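# Two robots move parts bin and empty bin across rooms

## Task

The door joining the two rooms is locked and cannot be used. Set the bin containing parts on the work bench and the empty bin on the flat top of the shelf unit, each resting fully on its surface so that none of its underside overhangs an edge. A flow rack goes through the wall and can carry items in either direction. At the end the grippers must be open and the robots moved away, and both bins must stay in place with no robot supporting them. A robot that tips over or finishes leaning fails the task.

## Robot and tools

Robots: two identical Hello Robot Stretch 4 units, r1 and r2. Each has an omni-wheel base, a lift on a vertical mast, an arm that telescopes forward, a three-joint wrist (yaw, pitch, roll) and a two-finger gripper. The robot is about 1.6 m tall; the base rim lies within 0.23 m of the base origin. Cameras per robot: <r>_head_camera, <r>_head_left_camera, <r>_head_right_camera, <r>_wrist_camera (r = r1 or r2).

Frames: each robot reports in its own base frame, origin on the floor under the base centre, x forward, y left, z up. hand_pose is a point between the open fingertips, given in that frame; with all wrist joints at 0 its axes line up with the base frame, though the printed position may be somewhat off. The odometry frame is the base frame as it was at scene start. base_odometry counts wheel rotation only, so slip reads as motion; heading runs -3.142 to 3.142, positive to the left. Because each robot uses its own frames, only images, lidar_m and wrist_depth_mm reveal where the robots stand relative to one another.

execute_actions: argument "actions" is a list holding one action or none (empty = just report state and images). An action is an object keyed by "r1" and/or "r2". Per robot you may give "base", "joints", or both, plus optional "pace" and "contact_limits"; or only "end_of_arm". All motions in one action start at once and may end at different times; no action runs over 15 s.
- "base": exactly one relative move from the robot's current spot (as last reported): {"translate_m": d} straight, forward positive, -2 to 2 m; {"strafe_m": d} sideways, left positive, -2 to 2 m; {"rotate_rad": d} turn in place, counter-clockwise positive, -3.2 to 3.2 rad.
- "joints": absolute targets by name, each a single number: lift_m 0 to 1.2 (m, tolerance 0.004); arm_m 0 to 0.55 (m, extension, 0.004); wrist_yaw_rad -1.134 to 4.276 (0 forward, positive left, 3.14 folded back, above 3.4 the arm may obstruct; 0.02); wrist_pitch_rad -1.117 to 4.259 (0 level, 1.57 pointing down; 0.05); wrist_roll_rad -1.117 to 4.259 (0 fingers level, positive turns clockwise seen from behind; 0.02); gripper_m -0.038 to 0.141 (fingertip gap in m; negative presses tips together; 0.004). Out-of-range joint values are clipped and flagged; any other bad value or unknown key rejects the whole call.
- "pace": "slow", "default", "fast", "max". Base speed up to 0.1/0.3/0.4/0.6 m/s and 1/2/3/4 rad/s; with lift above 0.2 these drop, to 0.3 m/s and 1 rad/s at lift 1.2.
- "contact_limits": {"arm_m": v}, v from 0 (lightest) to 0.75 (hardest), default 0.5; the arm halts with contact_stop when it pushes harder.
- "end_of_arm": "enable_torque" re-powers wrist/gripper motors that shut off.
"cameras": list of camera names, ["all"], null/omitted (all) or [] (none). Images come in the order named on the "pictures" line.

wait: {"seconds": 0 to 10}; commands nothing and returns state and images. zoom_image: {"camera": name, "region": [x0, y0, x1, y1]} in pixels from the top-left, at most 504 by 504, on a camera from the latest full result. finished_scene: {"scene": n} ends the current scene permanently and reports success.

Result lines: base_status and joint_status give how each commanded motion ended: "done"; "off_target" (stopped short, may still push); "contact_stop_at_<key>" (hit something; that part goes slack, a slack lift can sink, slack wheels can roll); "limit_stop_at_<name>" (built-in limit; "limit_stop_at_tilt" means lean over 6 degrees, lift/arm/wheels go slack until it eases; "limit_stop_at_own_body" means self-collision, mostly with gripper tilted up and rolled); "torque_fault" (wrist or gripper motor overloaded and went limp; send enable_torque). After a stop the old target is dropped. on_its_own reports uncommanded things; "held at" is a held target, not the actual position. Omitted joints or robots may still be driving toward earlier targets. If a result reports a stop, later calls in the same reply are skipped. lidar_m: 12 distances (m) in 30-degree sectors, 1st ahead, counter-clockwise (4th left, 7th behind, 10th right), "-" for nothing or closer than 0.25 m; sees roughly 0.15 m to robot height, misses glass and thin legs, sees the other robot. wrist_depth_mm: 7x7 grid of median depths, 100 to 2000 mm. turned_by_wheels versus turned_by_imu differing by over 0.1 rad signals a hit or slip. base_tilt in degrees (forward/right positive, offset up to 1.5). motor_effort in percent with the action's peak in brackets; a loaded level gripper shifts wrist pitch effort. Gripper readings do not prove a grasp; a firm squeeze shows in gripper effort.

Grasping: command a gap smaller than the object; tighter squeezes harder and pulls it toward the wrist. Raise the lift if fingertips jam on a surface. To unfold at the start, send lift_m 0.4 with wrist_yaw_rad 0.

Cautions: never let a base press into the other robot; once touching, even millimetres more is a hard press that ends the run. Travel of the two robots can differ by about 3 cm per metre, so a jointly carried load can tip one. Avoid turning or driving with over 1 kg held and arm_m above 0.2, especially fast; avoid strong pushes with a high gripper. Don't drop, slam or let bins fall; a level gripper holding over about 2 kg can fault. Shorter robot motion time is better.

Each tool is called after "Call:" as name([rows], argument=value, ...), one row to a line, values as JSON.

## Session

Call:
execute_actions(actions=[])

Scene clock: 0.00 s.
r1.base_odometry: x=+0.000 y=+0.000 heading=+0.000 (m, m, rad; r1's odometry frame)
r1.turned_by_wheels: +0.000 (rad since the last result)
r1.turned_by_imu: +0.000 (rad since the last result)
r1.base_tilt: forward=+0.1 right=+0.3 (deg)
r1.lidar_m: 1.11 1.49 1.94 1.96 3.36 2.17 1.27 1.12 1.14 1.04 0.91 0.90
r1.base_status: not commanded
r1.joint_positions: lift_m=+0.192 arm_m=+0.000 wrist_yaw_rad=+3.188 wrist_pitch_rad=+0.000 wrist_roll_rad=-0.016 gripper_m=+0.057
r1.joint_status: not commanded
r1.motor_effort: lift_m=+20 arm_m=-1 wrist_yaw_rad=-2 wrist_pitch_rad=-7 wrist_roll_rad=+0 gripper_m=-6 wheel_0=+0 wheel_1=+1 wheel_2=+0 (%)
r1.hand_pose: x=-0.1212 y=+0.0739 z=+0.3700 quat_wxyz=(-0.023, +0.000, -0.008, +1.000) (m; r1's base frame)
r1.wrist_depth_mm: - 137 139 1708 - - - / - 110 138 1708 - - - / - 118 143 1708 - - - / 140 139 1336 1756 - - - / 230 1229 1397 1808 - - - / 233 1160 1078 1138 204 1308 1366 / 233 798 931 - 878 854 891
r2.base_odometry: x=+0.000 y=+0.000 heading=+0.000 (m, m, rad; r2's odometry frame)
r2.turned_by_wheels: +0.000 (rad since the last result)
r2.turned_by_imu: +0.000 (rad since the last result)
r2.base_tilt: forward=+0.1 right=+0.7 (deg)
r2.lidar_m: 3.07 0.97 0.95 0.79 0.78 0.91 1.52 1.64 1.88 3.14 2.50 1.59
r2.base_status: not commanded
r2.joint_positions: lift_m=+0.270 arm_m=-0.002 wrist_yaw_rad=+3.106 wrist_pitch_rad=-0.017 wrist_roll_rad=-0.004 gripper_m=+0.057
r2.joint_status: not commanded
r2.motor_effort: lift_m=+17 arm_m=+0 wrist_yaw_rad=-1 wrist_pitch_rad=-8 wrist_roll_rad=-2 gripper_m=-4 wheel_0=+0 wheel_1=+0 wheel_2=+0 (%)
r2.hand_pose: x=-0.1166 y=+0.0975 z=+0.4528 quat_wxyz=(+0.018, +0.009, -0.002, +1.000) (m; r2's base frame)
r2.wrist_depth_mm: 133 135 1708 1808 1281 946 750 / - 135 1708 1863 1281 946 759 / 108 135 245 1863 1308 960 768 / 123 137 1708 1808 1336 976 778 / 1499 1618 1756 1921 1281 976 778 / 1499 1576 191 1618 189 960 788 / 1160 1078 1118 118 1078 904 778
pictures: r1_head_camera, r1_head_left_camera, r1_head_right_camera, r1_wrist_camera, r2_head_camera, r2_head_left_camera, r2_head_right_camera, r2_wrist_camera
Images, in order (width x height): r1_head_camera 420x560, r1_head_left_camera 420x672, r1_head_right_camera 420x672, r1_wrist_camera 616x392, r2_head_camera 420x560, r2_head_left_camera 420x672, r2_head_right_camera 420x672, r2_wrist_camera 616x392.

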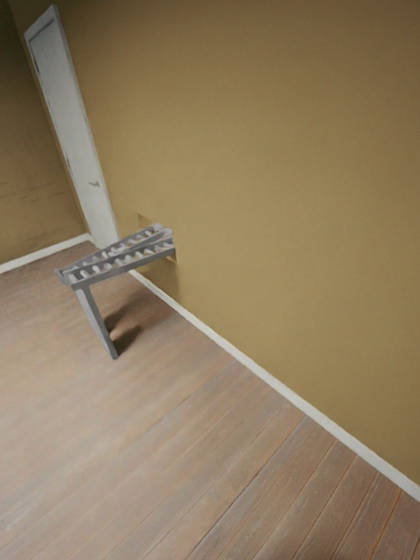

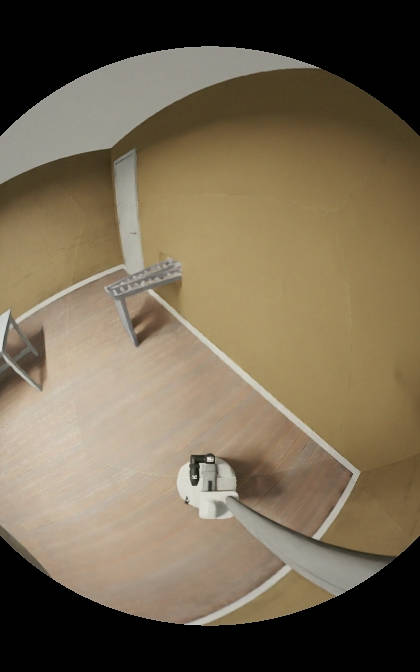

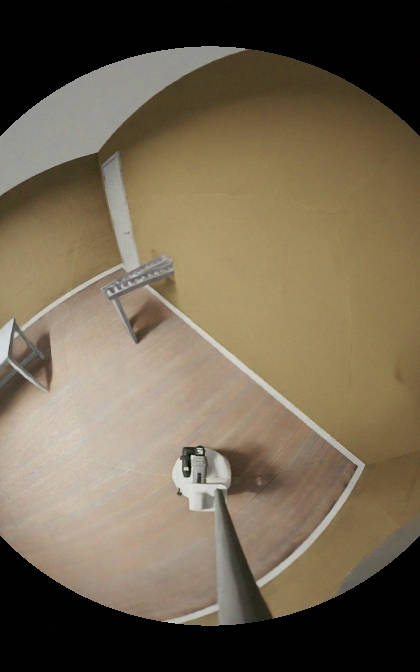

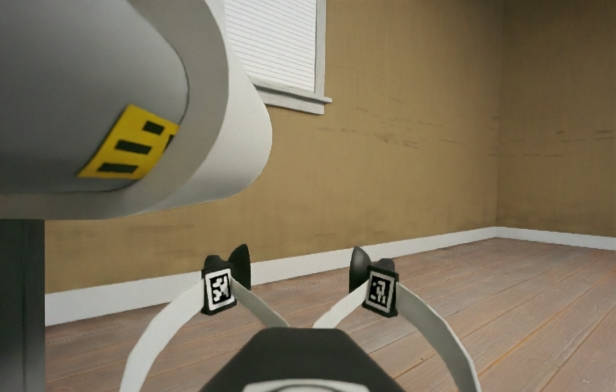

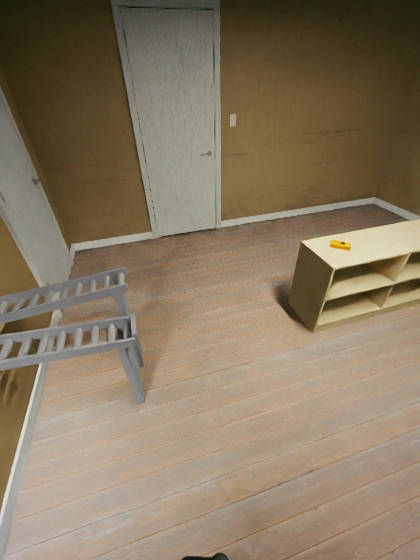

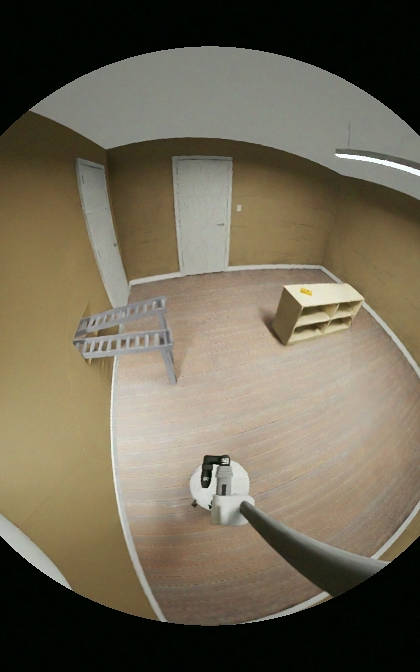

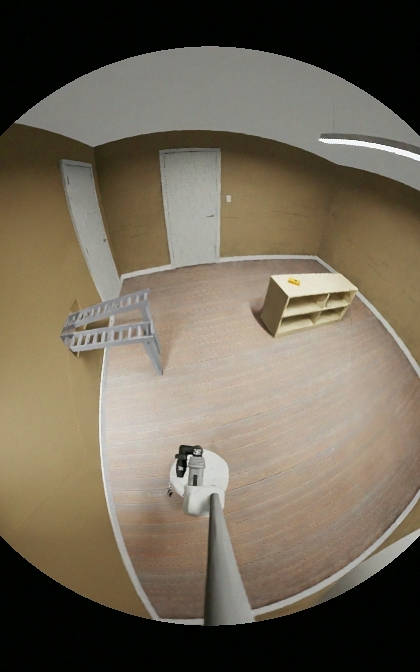

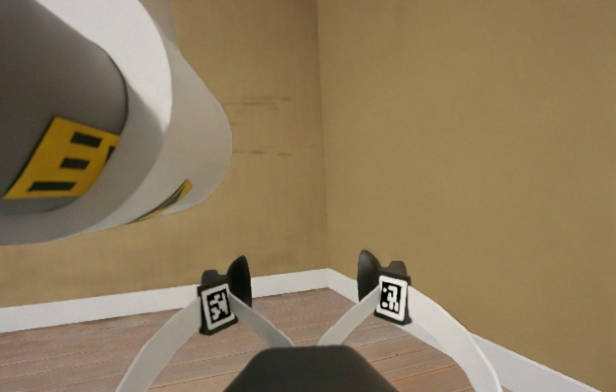

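Call:
execute_actions([
  {"r1":{"base":{"rotate_rad":1.6},"joints":{"lift_m":0.4,"wrist_yaw_rad":0}},"r2":{"base":{"rotate_rad":-1.6},"joints":{"lift_m":0.4,"wrist_yaw_rad":0}}},
], cameras=["r1_head_left_camera","r2_head_left_camera","r1_head_camera","r2_head_camera"])

Scene clock: 2.83 s.
r1.base_odometry: x=+0.000 y=+0.000 heading=+1.599 (m, m, rad; r1's odometry frame)
r1.turned_by_wheels: +1.599 (rad since the last result)
r1.turned_by_imu: +1.561 (rad since the last result)
r1.base_tilt: forward=+0.1 right=+0.4 (deg)
r1.lidar_m: 1.98 3.36 2.10 1.24 1.10 1.12 1.05 0.89 0.91 1.06 1.46 1.91
r1.base_status: done
r1.joint_positions: lift_m=+0.400 arm_m=+0.000 wrist_yaw_rad=+0.000 wrist_pitch_rad=+0.000 wrist_roll_rad=-0.016 gripper_m=+0.057
r1.joint_status: all done
r1.motor_effort: lift_m=+22(27) arm_m=-1(1) wrist_yaw_rad=-3(9) wrist_pitch_rad=-5(6) wrist_roll_rad=+0(1) gripper_m=-2(2) wheel_0=-5(11) wheel_1=-3(8) wheel_2=-2(11) (%)
r1.hand_pose: x=+0.4596 y=-0.0873 z=+0.5780 quat_wxyz=(+1.000, -0.008, +0.000, +0.000) (m; r1's base frame)
r1.wrist_depth_mm: - - - - - - - / - - - - - - - / - - - - - - - / - - - - - - - / - - - - - - - / 1863 1808 1537 1661 204 1921 1983 / 1255 1229 1366 - 1336 1255 1336
r2.base_odometry: x=+0.000 y=+0.000 heading=-1.600 (m, m, rad; r2's odometry frame)
r2.turned_by_wheels: -1.600 (rad since the last result)
r2.turned_by_imu: -1.634 (rad since the last result)
r2.base_tilt: forward=+0.1 right=+0.7 (deg)
r2.lidar_m: 2.97 2.60 1.60 3.09 0.97 0.97 0.80 0.79 0.89 1.47 1.62 1.85
r2.base_status: done
r2.joint_positions: lift_m=+0.400 arm_m=-0.002 wrist_yaw_rad=+0.000 wrist_pitch_rad=-0.017 wrist_roll_rad=-0.004 gripper_m=+0.057
r2.joint_status: all done
r2.motor_effort: lift_m=+22(24) arm_m=+0(0) wrist_yaw_rad=-2(4) wrist_pitch_rad=-8(8) wrist_roll_rad=-1(1) gripper_m=-3(4) wheel_0=+1(4) wheel_1=+0(5) wheel_2=+0(11) (%)
r2.hand_pose: x=+0.4571 y=-0.0873 z=+0.5829 quat_wxyz=(+1.000, -0.002, -0.009, +0.000) (m; r2's base frame)
r2.wrist_depth_mm: - - - - - 1863 1499 / - - - - - 1863 1499 / - - - - - 1863 1537 / - - - - - 1983 1537 / - - - - - 1983 1537 / - - 191 1921 189 1808 1537 / 1430 1336 1397 118 1336 1205 1255
pictures: r1_head_camera, r1_head_left_camera, r2_head_camera, r2_head_left_camera
Images, in order (width x height): r1_head_camera 420x560, r1_head_left_camera 420x672, r2_head_camera 420x560, r2_head_left_camera 420x672.

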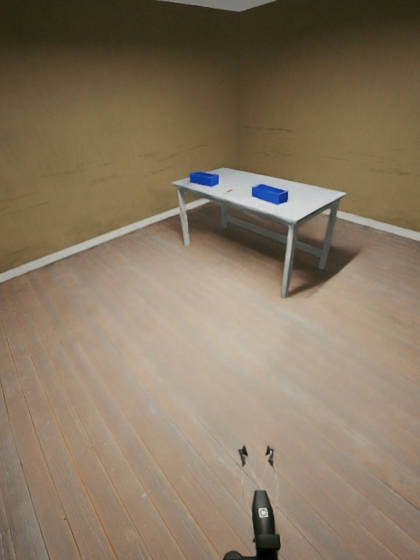

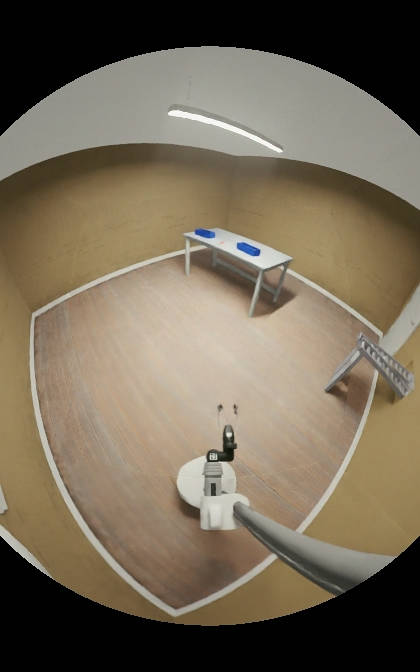

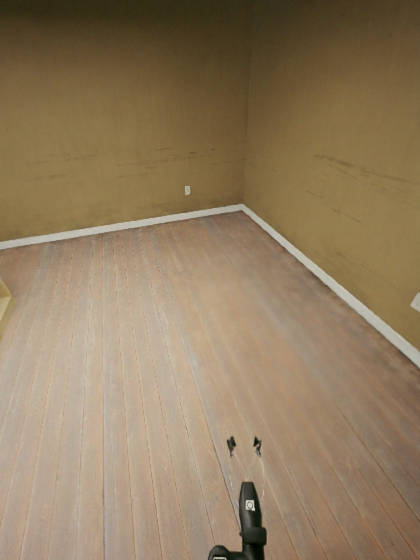

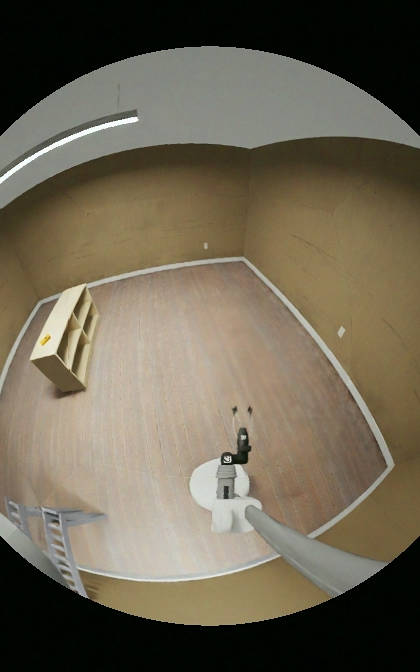

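Call:
zoom_image(camera="r1_head_camera", region=[160, 140, 360, 300])

Call:
zoom_image(camera="r1_head_left_camera", region=[300, 300, 420, 440])

Call:
zoom_image(camera="r2_head_left_camera", region=[0, 260, 160, 620])

Region (160, 140, 360, 300) of r1_head_camera's 420x560 image, scaled by 2.520, with more detail than that image has; it fills the top 403 rows of this view, and the rest is white.

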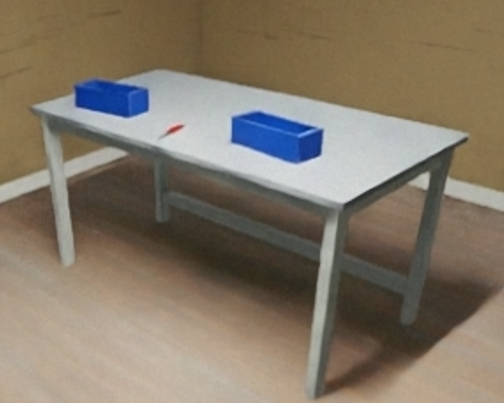

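Region (300, 300, 420, 440) of r1_head_left_camera's 420x672 image, scaled by 3.600, with more detail than that image has; it fills the left 432 columns of this view, and the rest is white.

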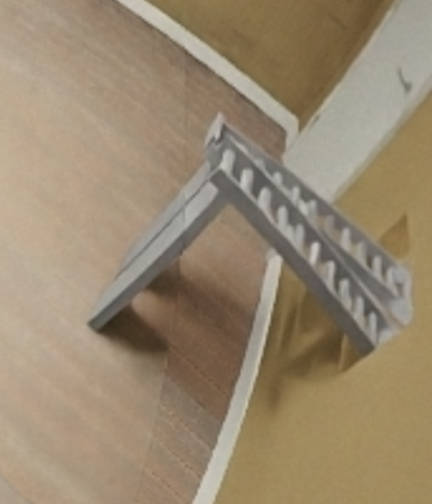

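Region (0, 260, 160, 620) of r2_head_left_camera's 420x672 image, scaled by 1.400, with more detail than that image has.

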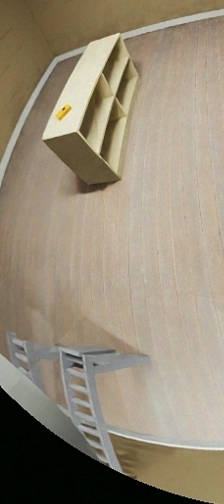

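Call:
execute_actions([
  {"r1":{"base":{"translate_m":1.3},"joints":{"lift_m":1.0,"wrist_pitch_rad":0.5},"pace":"fast"},"r2":{"base":{"rotate_rad":-1.6}}},
], cameras=["r1_head_left_camera","r2_head_left_camera","r1_head_camera","r1_wrist_camera"])

Scene clock: 8.50 s.
r1.base_odometry: x=-0.037 y=+1.299 heading=+1.600 (m, m, rad; r1's odometry frame)
r1.turned_by_wheels: +0.000 (rad since the last result)
r1.turned_by_imu: -0.005 (rad since the last result)
r1.base_tilt: forward=+0.1 right=+0.3 (deg)
r1.lidar_m: 0.90 1.75 2.40 2.29 1.96 1.97 2.12 1.86 1.34 1.42 0.80 0.74
r1.base_status: done
r1.joint_positions: lift_m=+1.000 arm_m=+0.000 wrist_yaw_rad=+0.000 wrist_pitch_rad=+0.502 wrist_roll_rad=-0.016 gripper_m=+0.057
r1.joint_status: all done
r1.motor_effort: lift_m=+21(29) arm_m=-1(1) wrist_yaw_rad=-3(3) wrist_pitch_rad=-5(5) wrist_roll_rad=+2(1) gripper_m=-2(7) wheel_0=+2(9) wheel_1=+1(5) wheel_2=+1(14) (%)
r1.hand_pose: x=+0.4240 y=-0.0874 z=+1.0394 quat_wxyz=(+0.969, -0.008, +0.248, +0.002) (m; r1's base frame)
r1.wrist_depth_mm: 1756 - - - - - - / 1983 - 1537 1756 - - - / - - 1229 1118 1160 1182 - / - - - 946 842 778 891 / 1756 1808 1808 1983 750 683 699 / 1499 1537 216 1537 204 1499 580 / 1281 1281 1366 - 1366 1336 621
r2.base_odometry: x=+0.000 y=+0.000 heading=+3.083 (m, m, rad; r2's odometry frame)
r2.turned_by_wheels: -1.600 (rad since the last result)
r2.turned_by_imu: -1.635 (rad since the last result)
r2.base_tilt: forward=+0.1 right=+0.7 (deg)
r2.lidar_m: 1.39 1.63 1.82 2.84 3.50 1.59 3.12 0.98 0.98 0.79 0.78 0.88
r2.base_status: done
r2.joint_positions: lift_m=+0.400 arm_m=-0.002 wrist_yaw_rad=+0.000 wrist_pitch_rad=-0.017 wrist_roll_rad=-0.004 gripper_m=+0.057
r2.joint_status: not commanded
r2.motor_effort: lift_m=+21(21) arm_m=+0(0) wrist_yaw_rad=+1(3) wrist_pitch_rad=-8(8) wrist_roll_rad=-1(1) gripper_m=-4(2) wheel_0=-1(4) wheel_1=-1(5) wheel_2=-2(7) (%)
r2.hand_pose: x=+0.4571 y=-0.0874 z=+0.5830 quat_wxyz=(+1.000, -0.002, -0.009, +0.000) (m; r2's base frame)
r2.wrist_depth_mm: 1229 1336 1464 1499 1060 778 627 / 1229 1336 1430 1499 1060 798 634 / 1229 1308 1430 1499 1078 798 640 / 1229 1336 1430 1537 1098 809 640 / 1229 1336 1430 1537 1060 809 647 / 1255 1336 191 1537 190 788 654 / 1229 1281 1366 118 1078 768 661
pictures: r1_head_camera, r1_head_left_camera, r1_wrist_camera, r2_head_left_camera
camera_calibration (this result's frames):
r1_wrist_camera: T_world_to_cam=[[-0.00494709, -0.99956, 0.0292558, -0.121104], [-0.5118, -0.0226031, -0.858807, 1.16244], [0.85909, -0.0192217, -0.511463, 0.397027], [0, 0, 0, 1]] pos_world=[0.253257, -0.0871442, 1.20492]
Images, in order (width x height): r1_head_camera 420x560, r1_head_left_camera 420x672, r1_wrist_camera 616x392, r2_head_left_camera 420x672.

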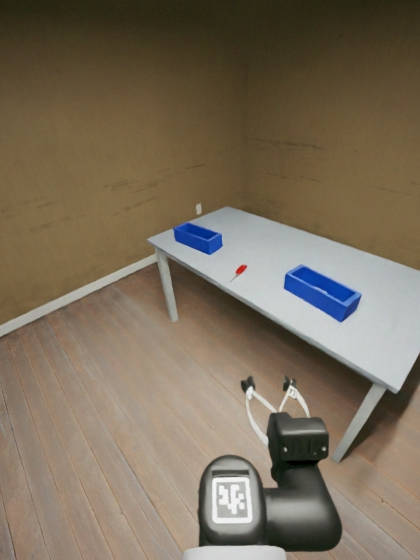

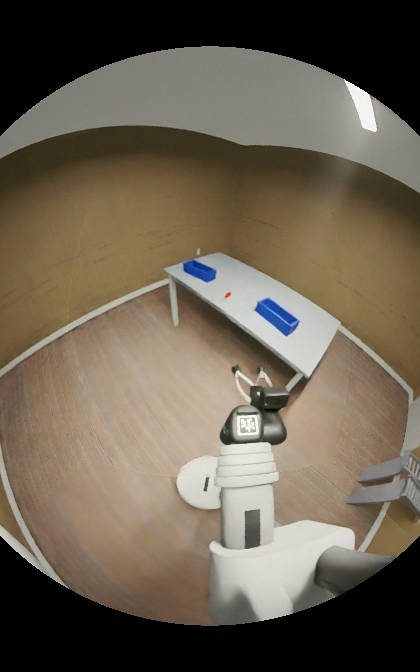

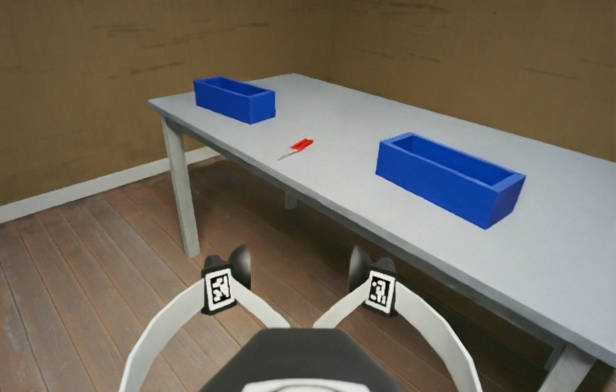

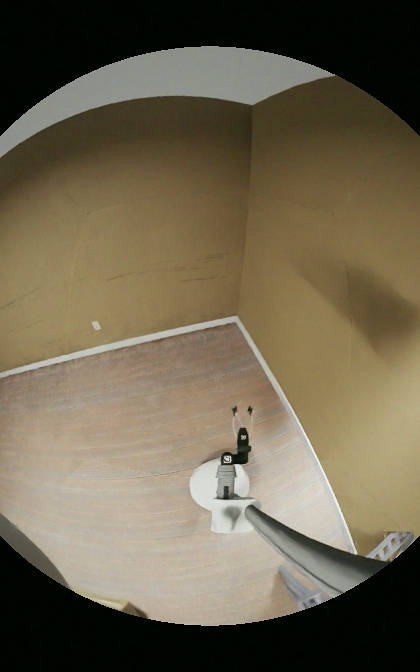

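Call:
zoom_image(camera="r1_head_camera", region=[160, 200, 400, 340])

Region (160, 200, 400, 340) of r1_head_camera's 420x560 image, scaled by 2.100, with more detail than that image has; it fills the top 294 rows of this view, and the rest is white.

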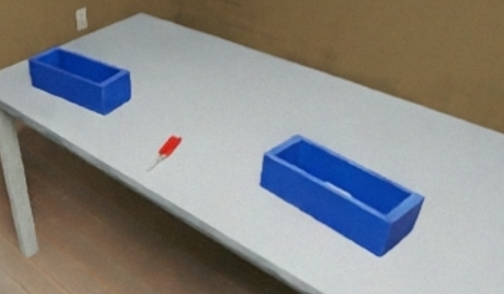

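Call:
execute_actions([
  {"r1":{"base":{"rotate_rad":-0.8},"joints":{"lift_m":1.12,"wrist_pitch_rad":1.57,"wrist_roll_rad":1.57,"gripper_m":0.14}},"r2":{"base":{"rotate_rad":-2.9}}},
], cameras=[])

Call:
execute_actions([
  {"r1":{"base":{"strafe_m":1.35},"pace":"fast"}},
], cameras=["r1_head_camera","r2_head_camera","r2_head_left_camera","r1_wrist_camera"])

Scene clock: 13.03 s.
r1.base_odometry: x=-0.037 y=+1.299 heading=+0.800 (m, m, rad; r1's odometry frame)
r1.turned_by_wheels: -0.799 (rad since the last result)
r1.turned_by_imu: -0.779 (rad since the last result)
r1.base_tilt: forward=+0.0 right=+0.3 (deg)
r1.lidar_m: 0.75 0.80 1.16 2.43 2.56 2.06 1.99 2.10 1.93 1.87 1.32 2.74
r1.base_status: done
r1.joint_positions: lift_m=+1.120 arm_m=+0.000 wrist_yaw_rad=+0.000 wrist_pitch_rad=+1.570 wrist_roll_rad=+1.570 gripper_m=+0.140
r1.joint_status: all done
r1.motor_effort: lift_m=+22(21) arm_m=-1(2) wrist_yaw_rad=-2(3) wrist_pitch_rad=+2(5) wrist_roll_rad=+1(3) gripper_m=+1(6) wheel_0=+5(9) wheel_1=+4(4) wheel_2=+2(9) (%)
r1.hand_pose: x=+0.1714 y=-0.0874 z=+1.0096 quat_wxyz=(+0.501, +0.500, +0.500, -0.499) (m; r1's base frame)
r1.wrist_depth_mm: 1205 1205 1205 1229 1229 1308 1255 / 1205 1229 1229 1205 1255 1255 1255 / 1229 1255 1229 1255 1229 1281 1281 / 1205 1229 1229 1042 1060 1255 1281 / 1255 1255 1229 1042 1042 1281 1281 / 1205 1255 1255 1025 1229 1281 1308 / 1255 1255 1255 - 1255 1308 1308
r2.base_odometry: x=+0.000 y=+0.000 heading=+0.183 (m, m, rad; r2's odometry frame)
r2.turned_by_wheels: -2.900 (rad since the last result)
r2.turned_by_imu: -2.963 (rad since the last result)
r2.base_tilt: forward=+0.1 right=+0.7 (deg)
r2.lidar_m: 0.99 0.98 0.85 0.78 0.81 1.00 1.62 1.66 2.10 3.52 1.89 1.59
r2.base_status: done
r2.joint_positions: lift_m=+0.400 arm_m=-0.002 wrist_yaw_rad=+0.000 wrist_pitch_rad=-0.017 wrist_roll_rad=-0.004 gripper_m=+0.057
r2.joint_status: not commanded
r2.motor_effort: lift_m=+21(20) arm_m=+0(0) wrist_yaw_rad=+3(1) wrist_pitch_rad=-8(8) wrist_roll_rad=-1(2) gripper_m=-4(3) wheel_0=+1(4) wheel_1=+0(9) wheel_2=+0(4) (%)
r2.hand_pose: x=+0.4571 y=-0.0874 z=+0.5830 quat_wxyz=(+1.000, -0.002, -0.009, +0.000) (m; r2's base frame)
r2.wrist_depth_mm: 1808 - - - - - - / 1756 - - - - - - / 1708 - - - - - - / 946 1118 - - - - 1281 / 1430 854 - - - - 1255 / 1576 960 191 - 190 1863 1255 / 1397 715 1430 118 1336 1205 1182
pictures: none
No camera images: the call's "cameras" was empty. Leave "cameras" out to get every camera's image.

Scene clock: 18.50 s.
r1.base_odometry: x=-1.006 y=+2.240 heading=+0.800 (m, m, rad; r1's odometry frame)
r1.turned_by_wheels: +0.000 (rad since the last result)
r1.turned_by_imu: +0.002 (rad since the last result)
r1.base_tilt: forward=+0.1 right=+0.4 (deg)
r1.lidar_m: 0.79 1.45 1.11 1.07 1.12 1.63 1.93 2.03 2.88 2.63 1.11 0.84
r1.base_status: done
r1.joint_positions: lift_m=+1.120 arm_m=+0.000 wrist_yaw_rad=+0.000 wrist_pitch_rad=+1.570 wrist_roll_rad=+1.570 gripper_m=+0.140
r1.joint_status: not commanded
r1.motor_effort: lift_m=+21(22) arm_m=-1(1) wrist_yaw_rad=-2(2) wrist_pitch_rad=+1(2) wrist_roll_rad=+2(2) gripper_m=+0(1) wheel_0=-1(11) wheel_1=+0(13) wheel_2=+0(3) (%)
r1.hand_pose: x=+0.1714 y=-0.0874 z=+1.0096 quat_wxyz=(+0.501, +0.500, +0.500, -0.499) (m; r1's base frame)
r1.wrist_depth_mm: 1205 1229 1229 1255 1255 1229 1255 / 1229 1229 1229 1255 1255 1281 1255 / 1205 1229 1255 1255 1205 1255 1255 / 1229 1255 1255 1025 1042 1255 1281 / 1205 1308 1281 1025 1042 1281 1281 / 1255 1255 1281 1025 1281 1281 1308 / 1255 1281 1255 - 1308 1255 1281
r2.base_odometry: x=+0.000 y=+0.000 heading=+0.183 (m, m, rad; r2's odometry frame)
r2.turned_by_wheels: +0.000 (rad since the last result)
r2.turned_by_imu: -0.001 (rad since the last result)
r2.base_tilt: forward=+0.1 right=+0.7 (deg)
r2.lidar_m: 0.98 0.98 0.84 0.77 0.79 1.01 1.63 1.65 2.11 3.50 1.87 1.57
r2.base_status: not commanded
r2.joint_positions: lift_m=+0.400 arm_m=-0.002 wrist_yaw_rad=+0.000 wrist_pitch_rad=-0.017 wrist_roll_rad=-0.004 gripper_m=+0.057
r2.joint_status: not commanded
r2.motor_effort: lift_m=+20(20) arm_m=+0(0) wrist_yaw_rad=+0(1) wrist_pitch_rad=-8(8) wrist_roll_rad=-1(2) gripper_m=-5(4) wheel_0=+1(1) wheel_1=+0(0) wheel_2=+0(0) (%)
r2.hand_pose: x=+0.4571 y=-0.0874 z=+0.5830 quat_wxyz=(+1.000, -0.002, -0.009, +0.000) (m; r2's base frame)
r2.wrist_depth_mm: 1808 - - - - - - / 1756 - - - - - - / 1708 - - - - - - / 946 1118 - - - - 1281 / 1464 866 - - - - 1255 / 1537 960 191 1983 190 1808 1255 / 1397 723 1397 118 1366 1205 1182
pictures: r1_head_camera, r1_wrist_camera, r2_head_camera, r2_head_left_camera
camera_calibration (this result's frames):
r1_wrist_camera: T_world_to_cam=[[-0.999815, -0.0083558, 0.017342, 0.147681], [-0.00773371, 0.999335, 0.0356339, 0.107502], [-0.0176282, 0.0354931, -0.999214, 1.24629], [0, 0, 0, 1]] pos_world=[0.170454, -0.150431, 1.23892]
Images, in order (width x height): r1_head_camera 420x560, r1_wrist_camera 616x392, r2_head_camera 420x560, r2_head_left_camera 420x672.

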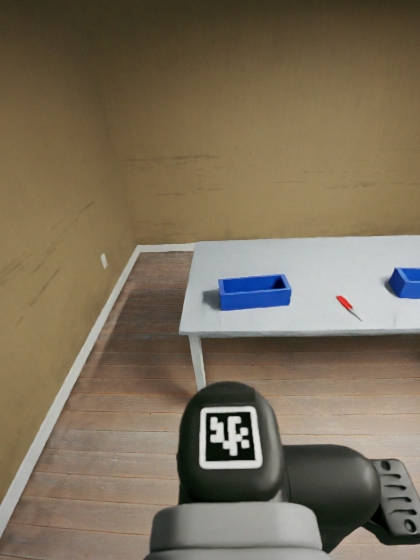

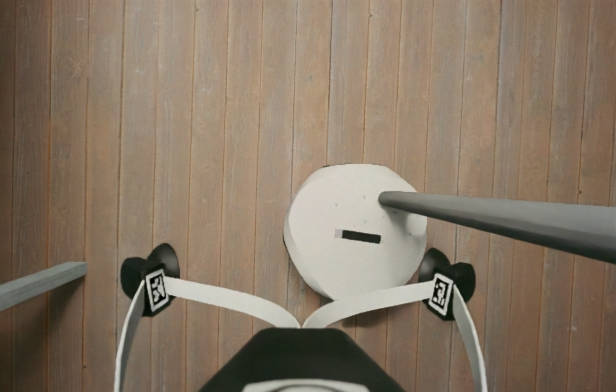

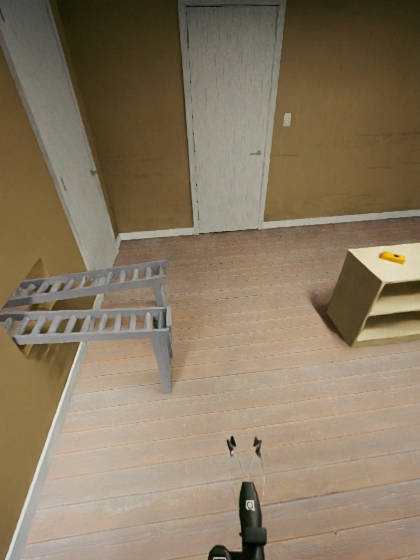

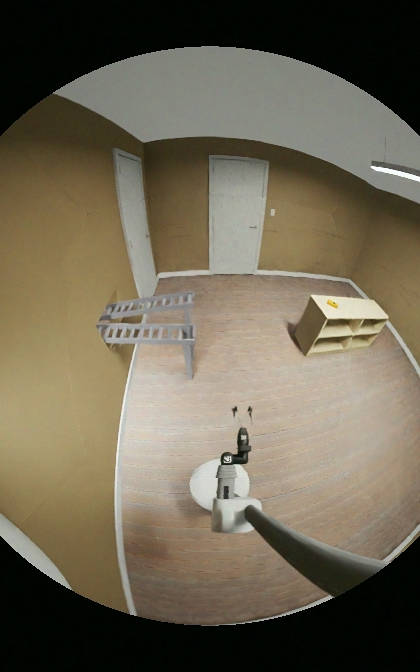

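Call:
execute_actions([
  {"r1":{"base":{"translate_m":0.45},"joints":{"arm_m":0.45}},"r2":{"base":{"translate_m":0.3},"joints":{"lift_m":0.9,"wrist_pitch_rad":1.57,"wrist_roll_rad":1.57,"gripper_m":0.14}}},
], cameras=["r1_head_camera","r1_wrist_camera","r2_head_camera"])

Scene clock: 22.00 s.
r1.base_odometry: x=-0.693 y=+2.563 heading=+0.801 (m, m, rad; r1's odometry frame)
r1.turned_by_wheels: +0.000 (rad since the last result)
r1.turned_by_imu: -0.001 (rad since the last result)
r1.base_tilt: forward=+0.1 right=+0.3 (deg)
r1.lidar_m: 0.36 0.39 1.07 1.05 1.12 1.60 2.39 2.53 3.34 1.32 0.52 0.41
r1.base_status: done
r1.joint_positions: lift_m=+1.120 arm_m=+0.449 wrist_yaw_rad=+0.000 wrist_pitch_rad=+1.570 wrist_roll_rad=+1.570 gripper_m=+0.140
r1.joint_status: all done
r1.motor_effort: lift_m=+22(21) arm_m=+4(5) wrist_yaw_rad=-3(2) wrist_pitch_rad=+2(0) wrist_roll_rad=+2(2) gripper_m=+0(1) wheel_0=+2(8) wheel_1=+3(10) wheel_2=-1(10) (%)
r1.hand_pose: x=+0.6204 y=-0.0874 z=+1.0096 quat_wxyz=(+0.501, +0.500, +0.500, -0.499) (m; r1's base frame)
r1.wrist_depth_mm: 459 462 469 466 473 469 1255 / 462 462 466 462 459 477 1281 / 462 466 473 462 466 477 1255 / 466 469 473 466 469 1042 1042 / 473 469 473 469 469 1060 1042 / 473 469 477 392 389 1060 1281 / 477 473 477 - 488 1308 1281
r2.base_odometry: x=+0.295 y=+0.055 heading=+0.183 (m, m, rad; r2's odometry frame)
r2.turned_by_wheels: +0.000 (rad since the last result)
r2.turned_by_imu: -0.002 (rad since the last result)
r2.base_tilt: forward=+0.1 right=+0.7 (deg)
r2.lidar_m: 1.11 0.69 0.87 0.82 0.84 1.07 1.93 1.99 2.48 3.47 1.39 1.37
r2.base_status: done
r2.joint_positions: lift_m=+0.900 arm_m=-0.002 wrist_yaw_rad=+0.000 wrist_pitch_rad=+1.570 wrist_roll_rad=+1.570 gripper_m=+0.140
r2.joint_status: all done
r2.motor_effort: lift_m=+22(23) arm_m=+0(0) wrist_yaw_rad=+1(1) wrist_pitch_rad=-1(8) wrist_roll_rad=-1(5) gripper_m=+0(3) wheel_0=+0(3) wheel_1=+0(3) wheel_2=+1(3) (%)
r2.hand_pose: x=+0.1690 y=-0.0874 z=+0.7894 quat_wxyz=(+0.501, +0.500, +0.500, -0.499) (m; r2's base frame)
r2.wrist_depth_mm: 960 991 991 991 1008 1025 1025 / 976 991 991 1008 1008 1025 1025 / 976 991 991 991 1008 1025 1025 / 991 976 991 798 798 549 389 / 976 991 1008 798 798 1025 1042 / 991 204 1008 798 809 1025 1042 / 991 991 1025 122 1025 1025 1042
pictures: r1_head_camera, r1_wrist_camera, r2_head_camera
camera_calibration (this result's frames):
r1_wrist_camera: T_world_to_cam=[[-0.999812, -0.00849768, 0.017453, 0.596478], [-0.00787157, 0.999334, 0.0356348, 0.111059], [-0.0177442, 0.0354907, -0.999212, 1.25427], [0, 0, 0, 1]] pos_world=[0.619496, -0.150431, 1.23892]
Images, in order (width x height): r1_head_camera 420x560, r1_wrist_camera 616x392, r2_head_camera 420x560.

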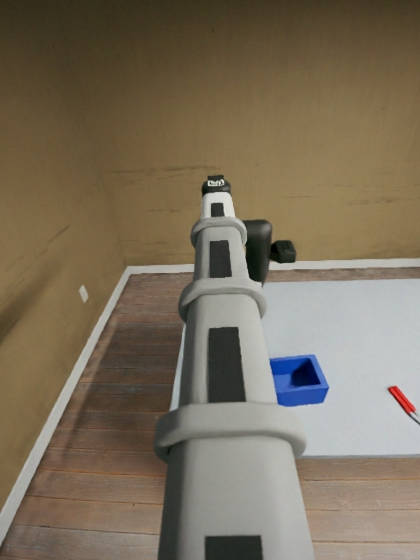

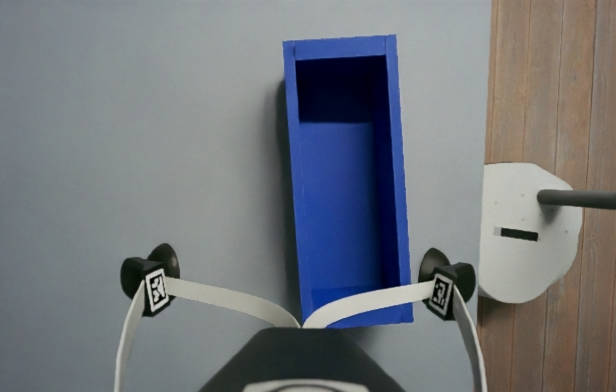

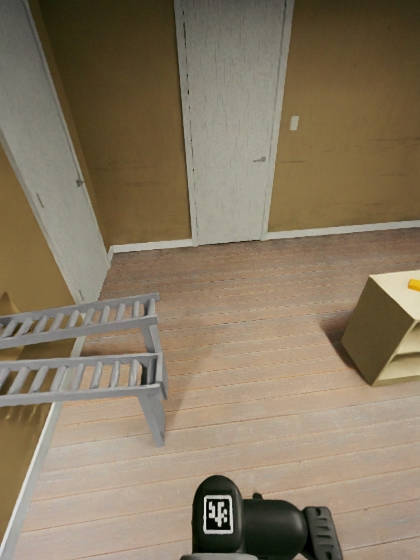

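Call:
execute_actions([
  {"r1":{"base":{"strafe_m":-0.06},"joints":{"arm_m":0.41,"lift_m":1.0}}},
], cameras=["r1_wrist_camera"])

Scene clock: 84.20 s.
r1.base_odometry: x=-0.650 y=+2.521 heading=+0.801 (m, m, rad; r1's odometry frame)
r1.turned_by_wheels: +0.000 (rad since the last result)
r1.turned_by_imu: +0.001 (rad since the last result)
r1.base_tilt: forward=+0.1 right=+0.3 (deg)
r1.lidar_m: 0.36 0.37 1.15 1.09 1.18 1.72 2.40 2.51 3.25 2.50 0.52 0.38
r1.base_status: done
r1.joint_positions: lift_m=+1.000 arm_m=+0.411 wrist_yaw_rad=+0.000 wrist_pitch_rad=+1.570 wrist_roll_rad=+1.570 gripper_m=+0.140
r1.joint_status: all done
r1.motor_effort: lift_m=+18(20) arm_m=-5(6) wrist_yaw_rad=-2(2) wrist_pitch_rad=+2(0) wrist_roll_rad=+1(1) gripper_m=-3(2) wheel_0=+1(11) wheel_1=+0(8) wheel_2=+0(1) (%)
r1.hand_pose: x=+0.5820 y=-0.0874 z=+0.8899 quat_wxyz=(+0.500, +0.500, +0.500, -0.500) (m; r1's base frame)
r1.wrist_depth_mm: 342 343 347 349 351 353 1138 / 342 343 345 262 353 357 1118 / 343 345 347 345 353 357 1160 / 345 349 349 343 345 359 931 / 347 349 349 345 320 359 946 / 349 351 278 345 277 364 1182 / 349 353 357 - 362 368 1182
r2.base_odometry: x=+0.295 y=+0.055 heading=+0.183 (m, m, rad; r2's odometry frame)
r2.turned_by_wheels: +0.000 (rad since the last result)
r2.turned_by_imu: -0.001 (rad since the last result)
r2.base_tilt: forward=+0.1 right=+0.6 (deg)
r2.lidar_m: 1.13 0.68 0.87 0.81 0.83 1.06 1.94 1.99 2.48 3.48 1.40 1.37
r2.base_status: not commanded
r2.joint_positions: lift_m=+0.900 arm_m=-0.002 wrist_yaw_rad=+0.000 wrist_pitch_rad=+1.570 wrist_roll_rad=+1.570 gripper_m=+0.140
r2.joint_status: not commanded
r2.motor_effort: lift_m=+22(22) arm_m=+0(0) wrist_yaw_rad=-2(1) wrist_pitch_rad=-1(1) wrist_roll_rad=+0(0) gripper_m=-3(1) wheel_0=+0(0) wheel_1=+0(1) wheel_2=+1(1) (%)
r2.hand_pose: x=+0.1690 y=-0.0874 z=+0.7894 quat_wxyz=(+0.501, +0.500, +0.500, -0.499) (m; r2's base frame)
r2.wrist_depth_mm: 976 976 991 991 1008 1008 1025 / 976 991 991 1008 1008 1025 1042 / 976 991 1008 991 1008 1025 1025 / 991 991 991 809 798 549 389 / 991 991 1008 798 809 1025 1042 / 991 204 1008 809 809 1025 1042 / 991 1008 1008 123 1025 1042 1042
pictures: r1_wrist_camera
camera_calibration (this result's frames):
r1_wrist_camera: T_world_to_cam=[[-0.999813, -0.00824254, 0.0175174, 0.560166], [-0.00761425, 0.999336, 0.0356353, 0.114872], [-0.0177995, 0.0354953, -0.999211, 1.13401], [0, 0, 0, 1]] pos_world=[0.581121, -0.150431, 1.11921]
Images, in order (width x height): r1_wrist_camera 616x392.

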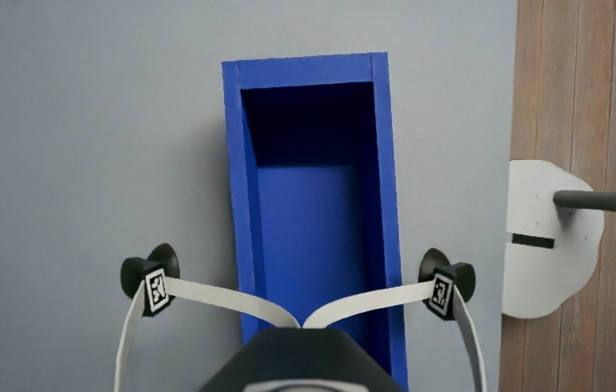

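Call:
execute_actions([
  {"r1":{"joints":{"arm_m":0.40,"lift_m":0.92},"pace":"slow"}},
], cameras=["r1_wrist_camera","r1_head_right_camera"])

Scene clock: 86.00 s.
r1.base_odometry: x=-0.650 y=+2.521 heading=+0.801 (m, m, rad; r1's odometry frame)
r1.turned_by_wheels: +0.000 (rad since the last result)
r1.turned_by_imu: +0.000 (rad since the last result)
r1.base_tilt: forward=+0.1 right=+0.3 (deg)
r1.lidar_m: 0.35 0.37 1.15 1.09 1.18 1.69 2.40 2.51 3.27 2.50 0.51 0.37
r1.base_status: not commanded
r1.joint_positions: lift_m=+0.921 arm_m=+0.401 wrist_yaw_rad=+0.000 wrist_pitch_rad=+1.572 wrist_roll_rad=+1.570 gripper_m=+0.140
r1.joint_status: all done
r1.motor_effort: lift_m=+13(17) arm_m=-5(5) wrist_yaw_rad=-2(2) wrist_pitch_rad=-4(5) wrist_roll_rad=-1(1) gripper_m=-7(2) wheel_0=+1(1) wheel_1=+0(0) wheel_2=+0(0) (%)
r1.hand_pose: x=+0.5715 y=-0.0874 z=+0.8103 quat_wxyz=(+0.500, +0.500, +0.500, -0.500) (m; r1's base frame)
r1.wrist_depth_mm: 267 267 182 183 185 277 661 / 267 270 203 259 225 277 1042 / 268 272 225 263 238 279 1060 / 270 272 254 265 252 279 842 / 270 273 240 267 225 281 866 / 272 274 188 268 189 283 878 / 273 276 264 - 214 285 1098
r2.base_odometry: x=+0.295 y=+0.055 heading=+0.183 (m, m, rad; r2's odometry frame)
r2.turned_by_wheels: +0.000 (rad since the last result)
r2.turned_by_imu: +0.000 (rad since the last result)
r2.base_tilt: forward=+0.1 right=+0.6 (deg)
r2.lidar_m: 1.11 0.68 0.83 0.82 0.84 1.05 1.94 1.98 2.48 3.48 1.36 1.38
r2.base_status: not commanded
r2.joint_positions: lift_m=+0.900 arm_m=-0.002 wrist_yaw_rad=+0.000 wrist_pitch_rad=+1.570 wrist_roll_rad=+1.570 gripper_m=+0.140
r2.joint_status: not commanded
r2.motor_effort: lift_m=+22(22) arm_m=+0(0) wrist_yaw_rad=+1(1) wrist_pitch_rad=-1(1) wrist_roll_rad=-1(0) gripper_m=-2(1) wheel_0=+0(0) wheel_1=+0(1) wheel_2=+1(1) (%)
r2.hand_pose: x=+0.1690 y=-0.0874 z=+0.7894 quat_wxyz=(+0.501, +0.500, +0.500, -0.499) (m; r2's base frame)
r2.wrist_depth_mm: 991 976 991 991 1008 1008 1025 / 976 991 991 991 1025 1025 1025 / 976 976 991 1008 1008 1025 1025 / 976 991 991 798 798 549 389 / 991 991 1008 798 798 1025 1042 / 991 204 991 798 809 1042 1042 / 1008 991 1008 122 1025 1042 1042
pictures: r1_head_right_camera, r1_wrist_camera
camera_calibration (this result's frames):
r1_wrist_camera: T_world_to_cam=[[-0.999782, -0.00824245, 0.0192073, 0.549666], [-0.00755392, 0.999336, 0.0356483, 0.117585], [-0.0194884, 0.0354954, -0.99918, 1.05521], [0, 0, 0, 1]] pos_world=[0.570998, -0.150431, 1.03959]
Images, in order (width x height): r1_head_right_camera 420x672, r1_wrist_camera 616x392.

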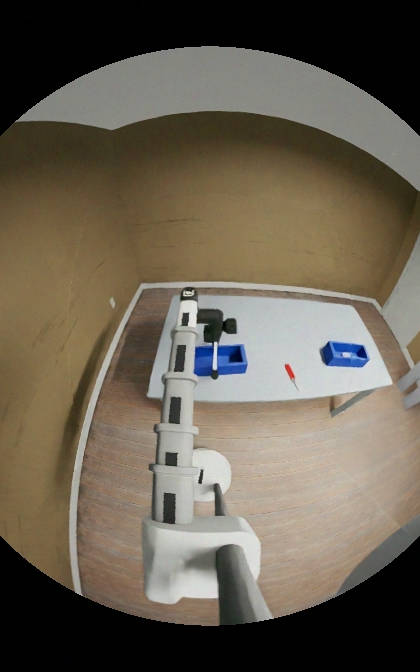

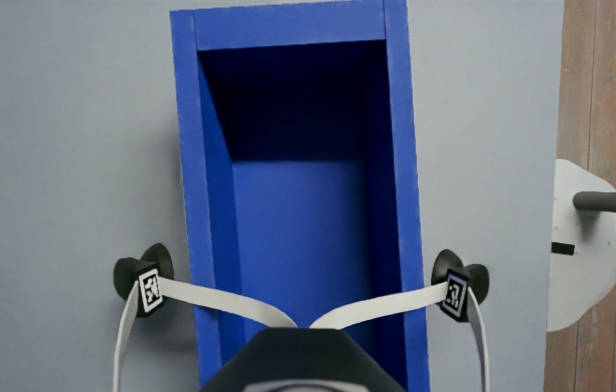

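Call:
execute_actions([
  {"r1":{"joints":{"gripper_m":0.06}}},
], cameras=["r1_wrist_camera"])

Call:
execute_actions([
  {"r1":{"joints":{"lift_m":1.05}}},
], cameras=["r1_wrist_camera","r1_head_right_camera"])

Scene clock: 88.10 s.
r1.base_odometry: x=-0.650 y=+2.521 heading=+0.801 (m, m, rad; r1's odometry frame)
r1.turned_by_wheels: +0.000 (rad since the last result)
r1.turned_by_imu: +0.001 (rad since the last result)
r1.base_tilt: forward=+0.1 right=+0.3 (deg)
r1.lidar_m: 0.36 0.40 1.14 1.09 1.17 1.67 2.38 2.54 3.29 2.51 0.47 0.37
r1.base_status: not commanded
r1.joint_positions: lift_m=+0.920 arm_m=+0.401 wrist_yaw_rad=+0.000 wrist_pitch_rad=+1.570 wrist_roll_rad=+1.570 gripper_m=+0.060
r1.joint_status: all done
r1.motor_effort: lift_m=+19(18) arm_m=-4(5) wrist_yaw_rad=-2(2) wrist_pitch_rad=+1(7) wrist_roll_rad=+1(2) gripper_m=-27(29) wheel_0=+1(1) wheel_1=+0(0) wheel_2=+0(0) (%)
r1.hand_pose: x=+0.5718 y=-0.0874 z=+0.8099 quat_wxyz=(+0.500, +0.500, +0.500, -0.500) (m; r1's base frame)
r1.wrist_depth_mm: 263 265 168 169 170 273 668 / 266 267 210 250 218 274 668 / 266 267 237 251 226 277 1060 / 265 268 232 253 234 276 831 / 267 270 224 254 218 278 842 / 270 182 218 259 192 186 854 / 271 274 178 - 181 281 1078
r2.base_odometry: x=+0.295 y=+0.055 heading=+0.183 (m, m, rad; r2's odometry frame)
r2.turned_by_wheels: +0.000 (rad since the last result)
r2.turned_by_imu: -0.001 (rad since the last result)
r2.base_tilt: forward=+0.1 right=+0.7 (deg)
r2.lidar_m: 1.10 0.70 0.85 0.81 0.84 1.06 1.93 1.99 2.49 3.48 1.39 1.36
r2.base_status: not commanded
r2.joint_positions: lift_m=+0.900 arm_m=-0.002 wrist_yaw_rad=+0.000 wrist_pitch_rad=+1.570 wrist_roll_rad=+1.570 gripper_m=+0.140
r2.joint_status: not commanded
r2.motor_effort: lift_m=+22(22) arm_m=+0(0) wrist_yaw_rad=+0(0) wrist_pitch_rad=-1(1) wrist_roll_rad=+0(0) gripper_m=-2(2) wheel_0=+0(0) wheel_1=-1(0) wheel_2=+1(0) (%)
r2.hand_pose: x=+0.1690 y=-0.0874 z=+0.7894 quat_wxyz=(+0.501, +0.500, +0.500, -0.499) (m; r2's base frame)
r2.wrist_depth_mm: 976 991 991 991 1008 1008 1025 / 976 991 991 991 1008 1025 1025 / 976 976 991 991 1008 1025 1025 / 976 991 991 798 798 549 387 / 976 991 1008 809 798 1025 1042 / 991 204 1008 809 798 1025 1042 / 991 1008 1008 122 1042 1042 1042
pictures: r1_wrist_camera
camera_calibration (this result's frames):
r1_wrist_camera: T_world_to_cam=[[-0.999806, -0.0083737, 0.0178427, 0.551103], [-0.00773376, 0.999335, 0.0356378, 0.117713], [-0.0181292, 0.0354929, -0.999205, 1.05404], [0, 0, 0, 1]] pos_world=[0.571015, -0.150431, 1.03917]
Images, in order (width x height): r1_wrist_camera 616x392.

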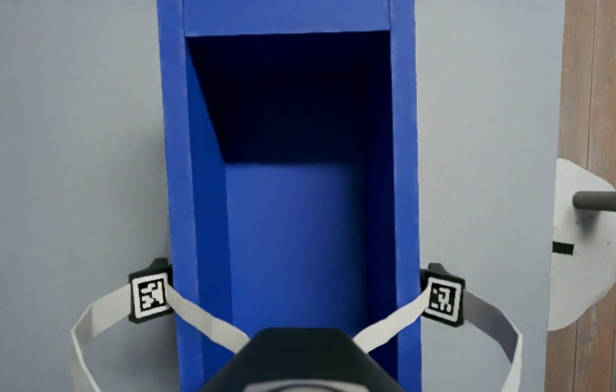

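Scene clock: 89.70 s.
r1.base_odometry: x=-0.650 y=+2.521 heading=+0.801 (m, m, rad; r1's odometry frame)
r1.turned_by_wheels: +0.000 (rad since the last result)
r1.turned_by_imu: +0.000 (rad since the last result)
r1.base_tilt: forward=+0.1 right=+0.4 (deg)
r1.lidar_m: 0.35 0.38 1.12 1.10 1.17 1.65 2.37 2.53 3.24 2.51 0.51 0.36
r1.base_status: not commanded
r1.joint_positions: lift_m=+1.050 arm_m=+0.401 wrist_yaw_rad=+0.000 wrist_pitch_rad=+1.570 wrist_roll_rad=+1.570 gripper_m=+0.060
r1.joint_status: all done
r1.motor_effort: lift_m=+23(17) arm_m=-4(4) wrist_yaw_rad=-2(2) wrist_pitch_rad=+0(0) wrist_roll_rad=+0(2) gripper_m=-27(30) wheel_0=+1(1) wheel_1=+0(0) wheel_2=+0(0) (%)
r1.hand_pose: x=+0.5718 y=-0.0874 z=+0.9395 quat_wxyz=(+0.500, +0.500, +0.500, -0.500) (m; r1's base frame)
r1.wrist_depth_mm: 387 389 168 169 170 1160 1205 / 392 394 211 249 219 1205 1182 / 389 394 236 253 226 1008 1205 / 389 397 230 255 235 976 991 / 397 402 225 257 218 976 1008 / 397 182 216 257 190 186 1255 / 402 407 178 - 181 1205 1229
r2.base_odometry: x=+0.295 y=+0.055 heading=+0.183 (m, m, rad; r2's odometry frame)
r2.turned_by_wheels: +0.000 (rad since the last result)
r2.turned_by_imu: +0.000 (rad since the last result)
r2.base_tilt: forward=+0.1 right=+0.7 (deg)
r2.lidar_m: 1.09 0.69 0.87 0.82 0.84 1.05 1.94 1.98 2.48 3.47 1.37 1.37
r2.base_status: not commanded
r2.joint_positions: lift_m=+0.900 arm_m=-0.002 wrist_yaw_rad=+0.000 wrist_pitch_rad=+1.570 wrist_roll_rad=+1.570 gripper_m=+0.140
r2.joint_status: not commanded
r2.motor_effort: lift_m=+22(22) arm_m=+0(0) wrist_yaw_rad=+1(1) wrist_pitch_rad=-1(1) wrist_roll_rad=+0(1) gripper_m=-1(2) wheel_0=+0(0) wheel_1=-1(1) wheel_2=+0(0) (%)
r2.hand_pose: x=+0.1690 y=-0.0874 z=+0.7894 quat_wxyz=(+0.501, +0.500, +0.500, -0.499) (m; r2's base frame)
r2.wrist_depth_mm: 976 976 991 1008 1008 1008 1025 / 976 976 991 1008 1008 1025 1025 / 976 991 991 1008 1025 1025 1025 / 976 991 1008 798 798 549 389 / 991 991 991 798 809 1025 1042 / 1008 204 991 798 798 1025 1042 / 991 1008 1008 122 1042 1042 1042
pictures: r1_head_right_camera, r1_wrist_camera
camera_calibration (this result's frames):
r1_wrist_camera: T_world_to_cam=[[-0.999806, -0.00837365, 0.0178428, 0.548788], [-0.00773371, 0.999335, 0.0356378, 0.113094], [-0.0181293, 0.0354929, -0.999205, 1.18354], [0, 0, 0, 1]] pos_world=[0.571012, -0.150431, 1.16877]
Images, in order (width x height): r1_head_right_camera 420x672, r1_wrist_camera 616x392.

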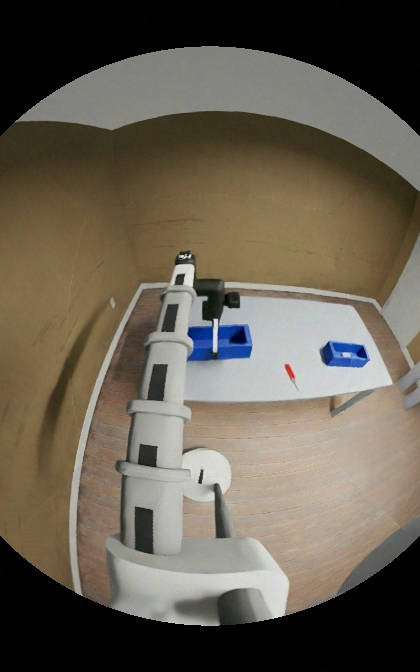

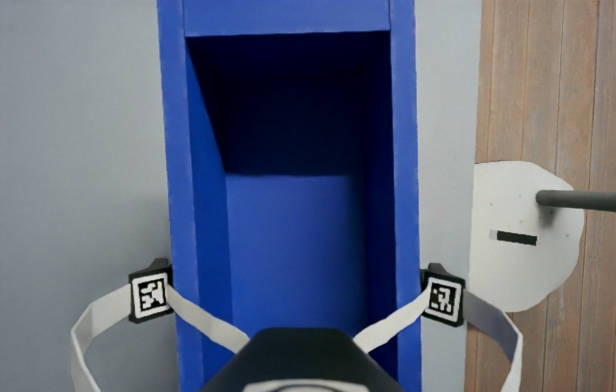

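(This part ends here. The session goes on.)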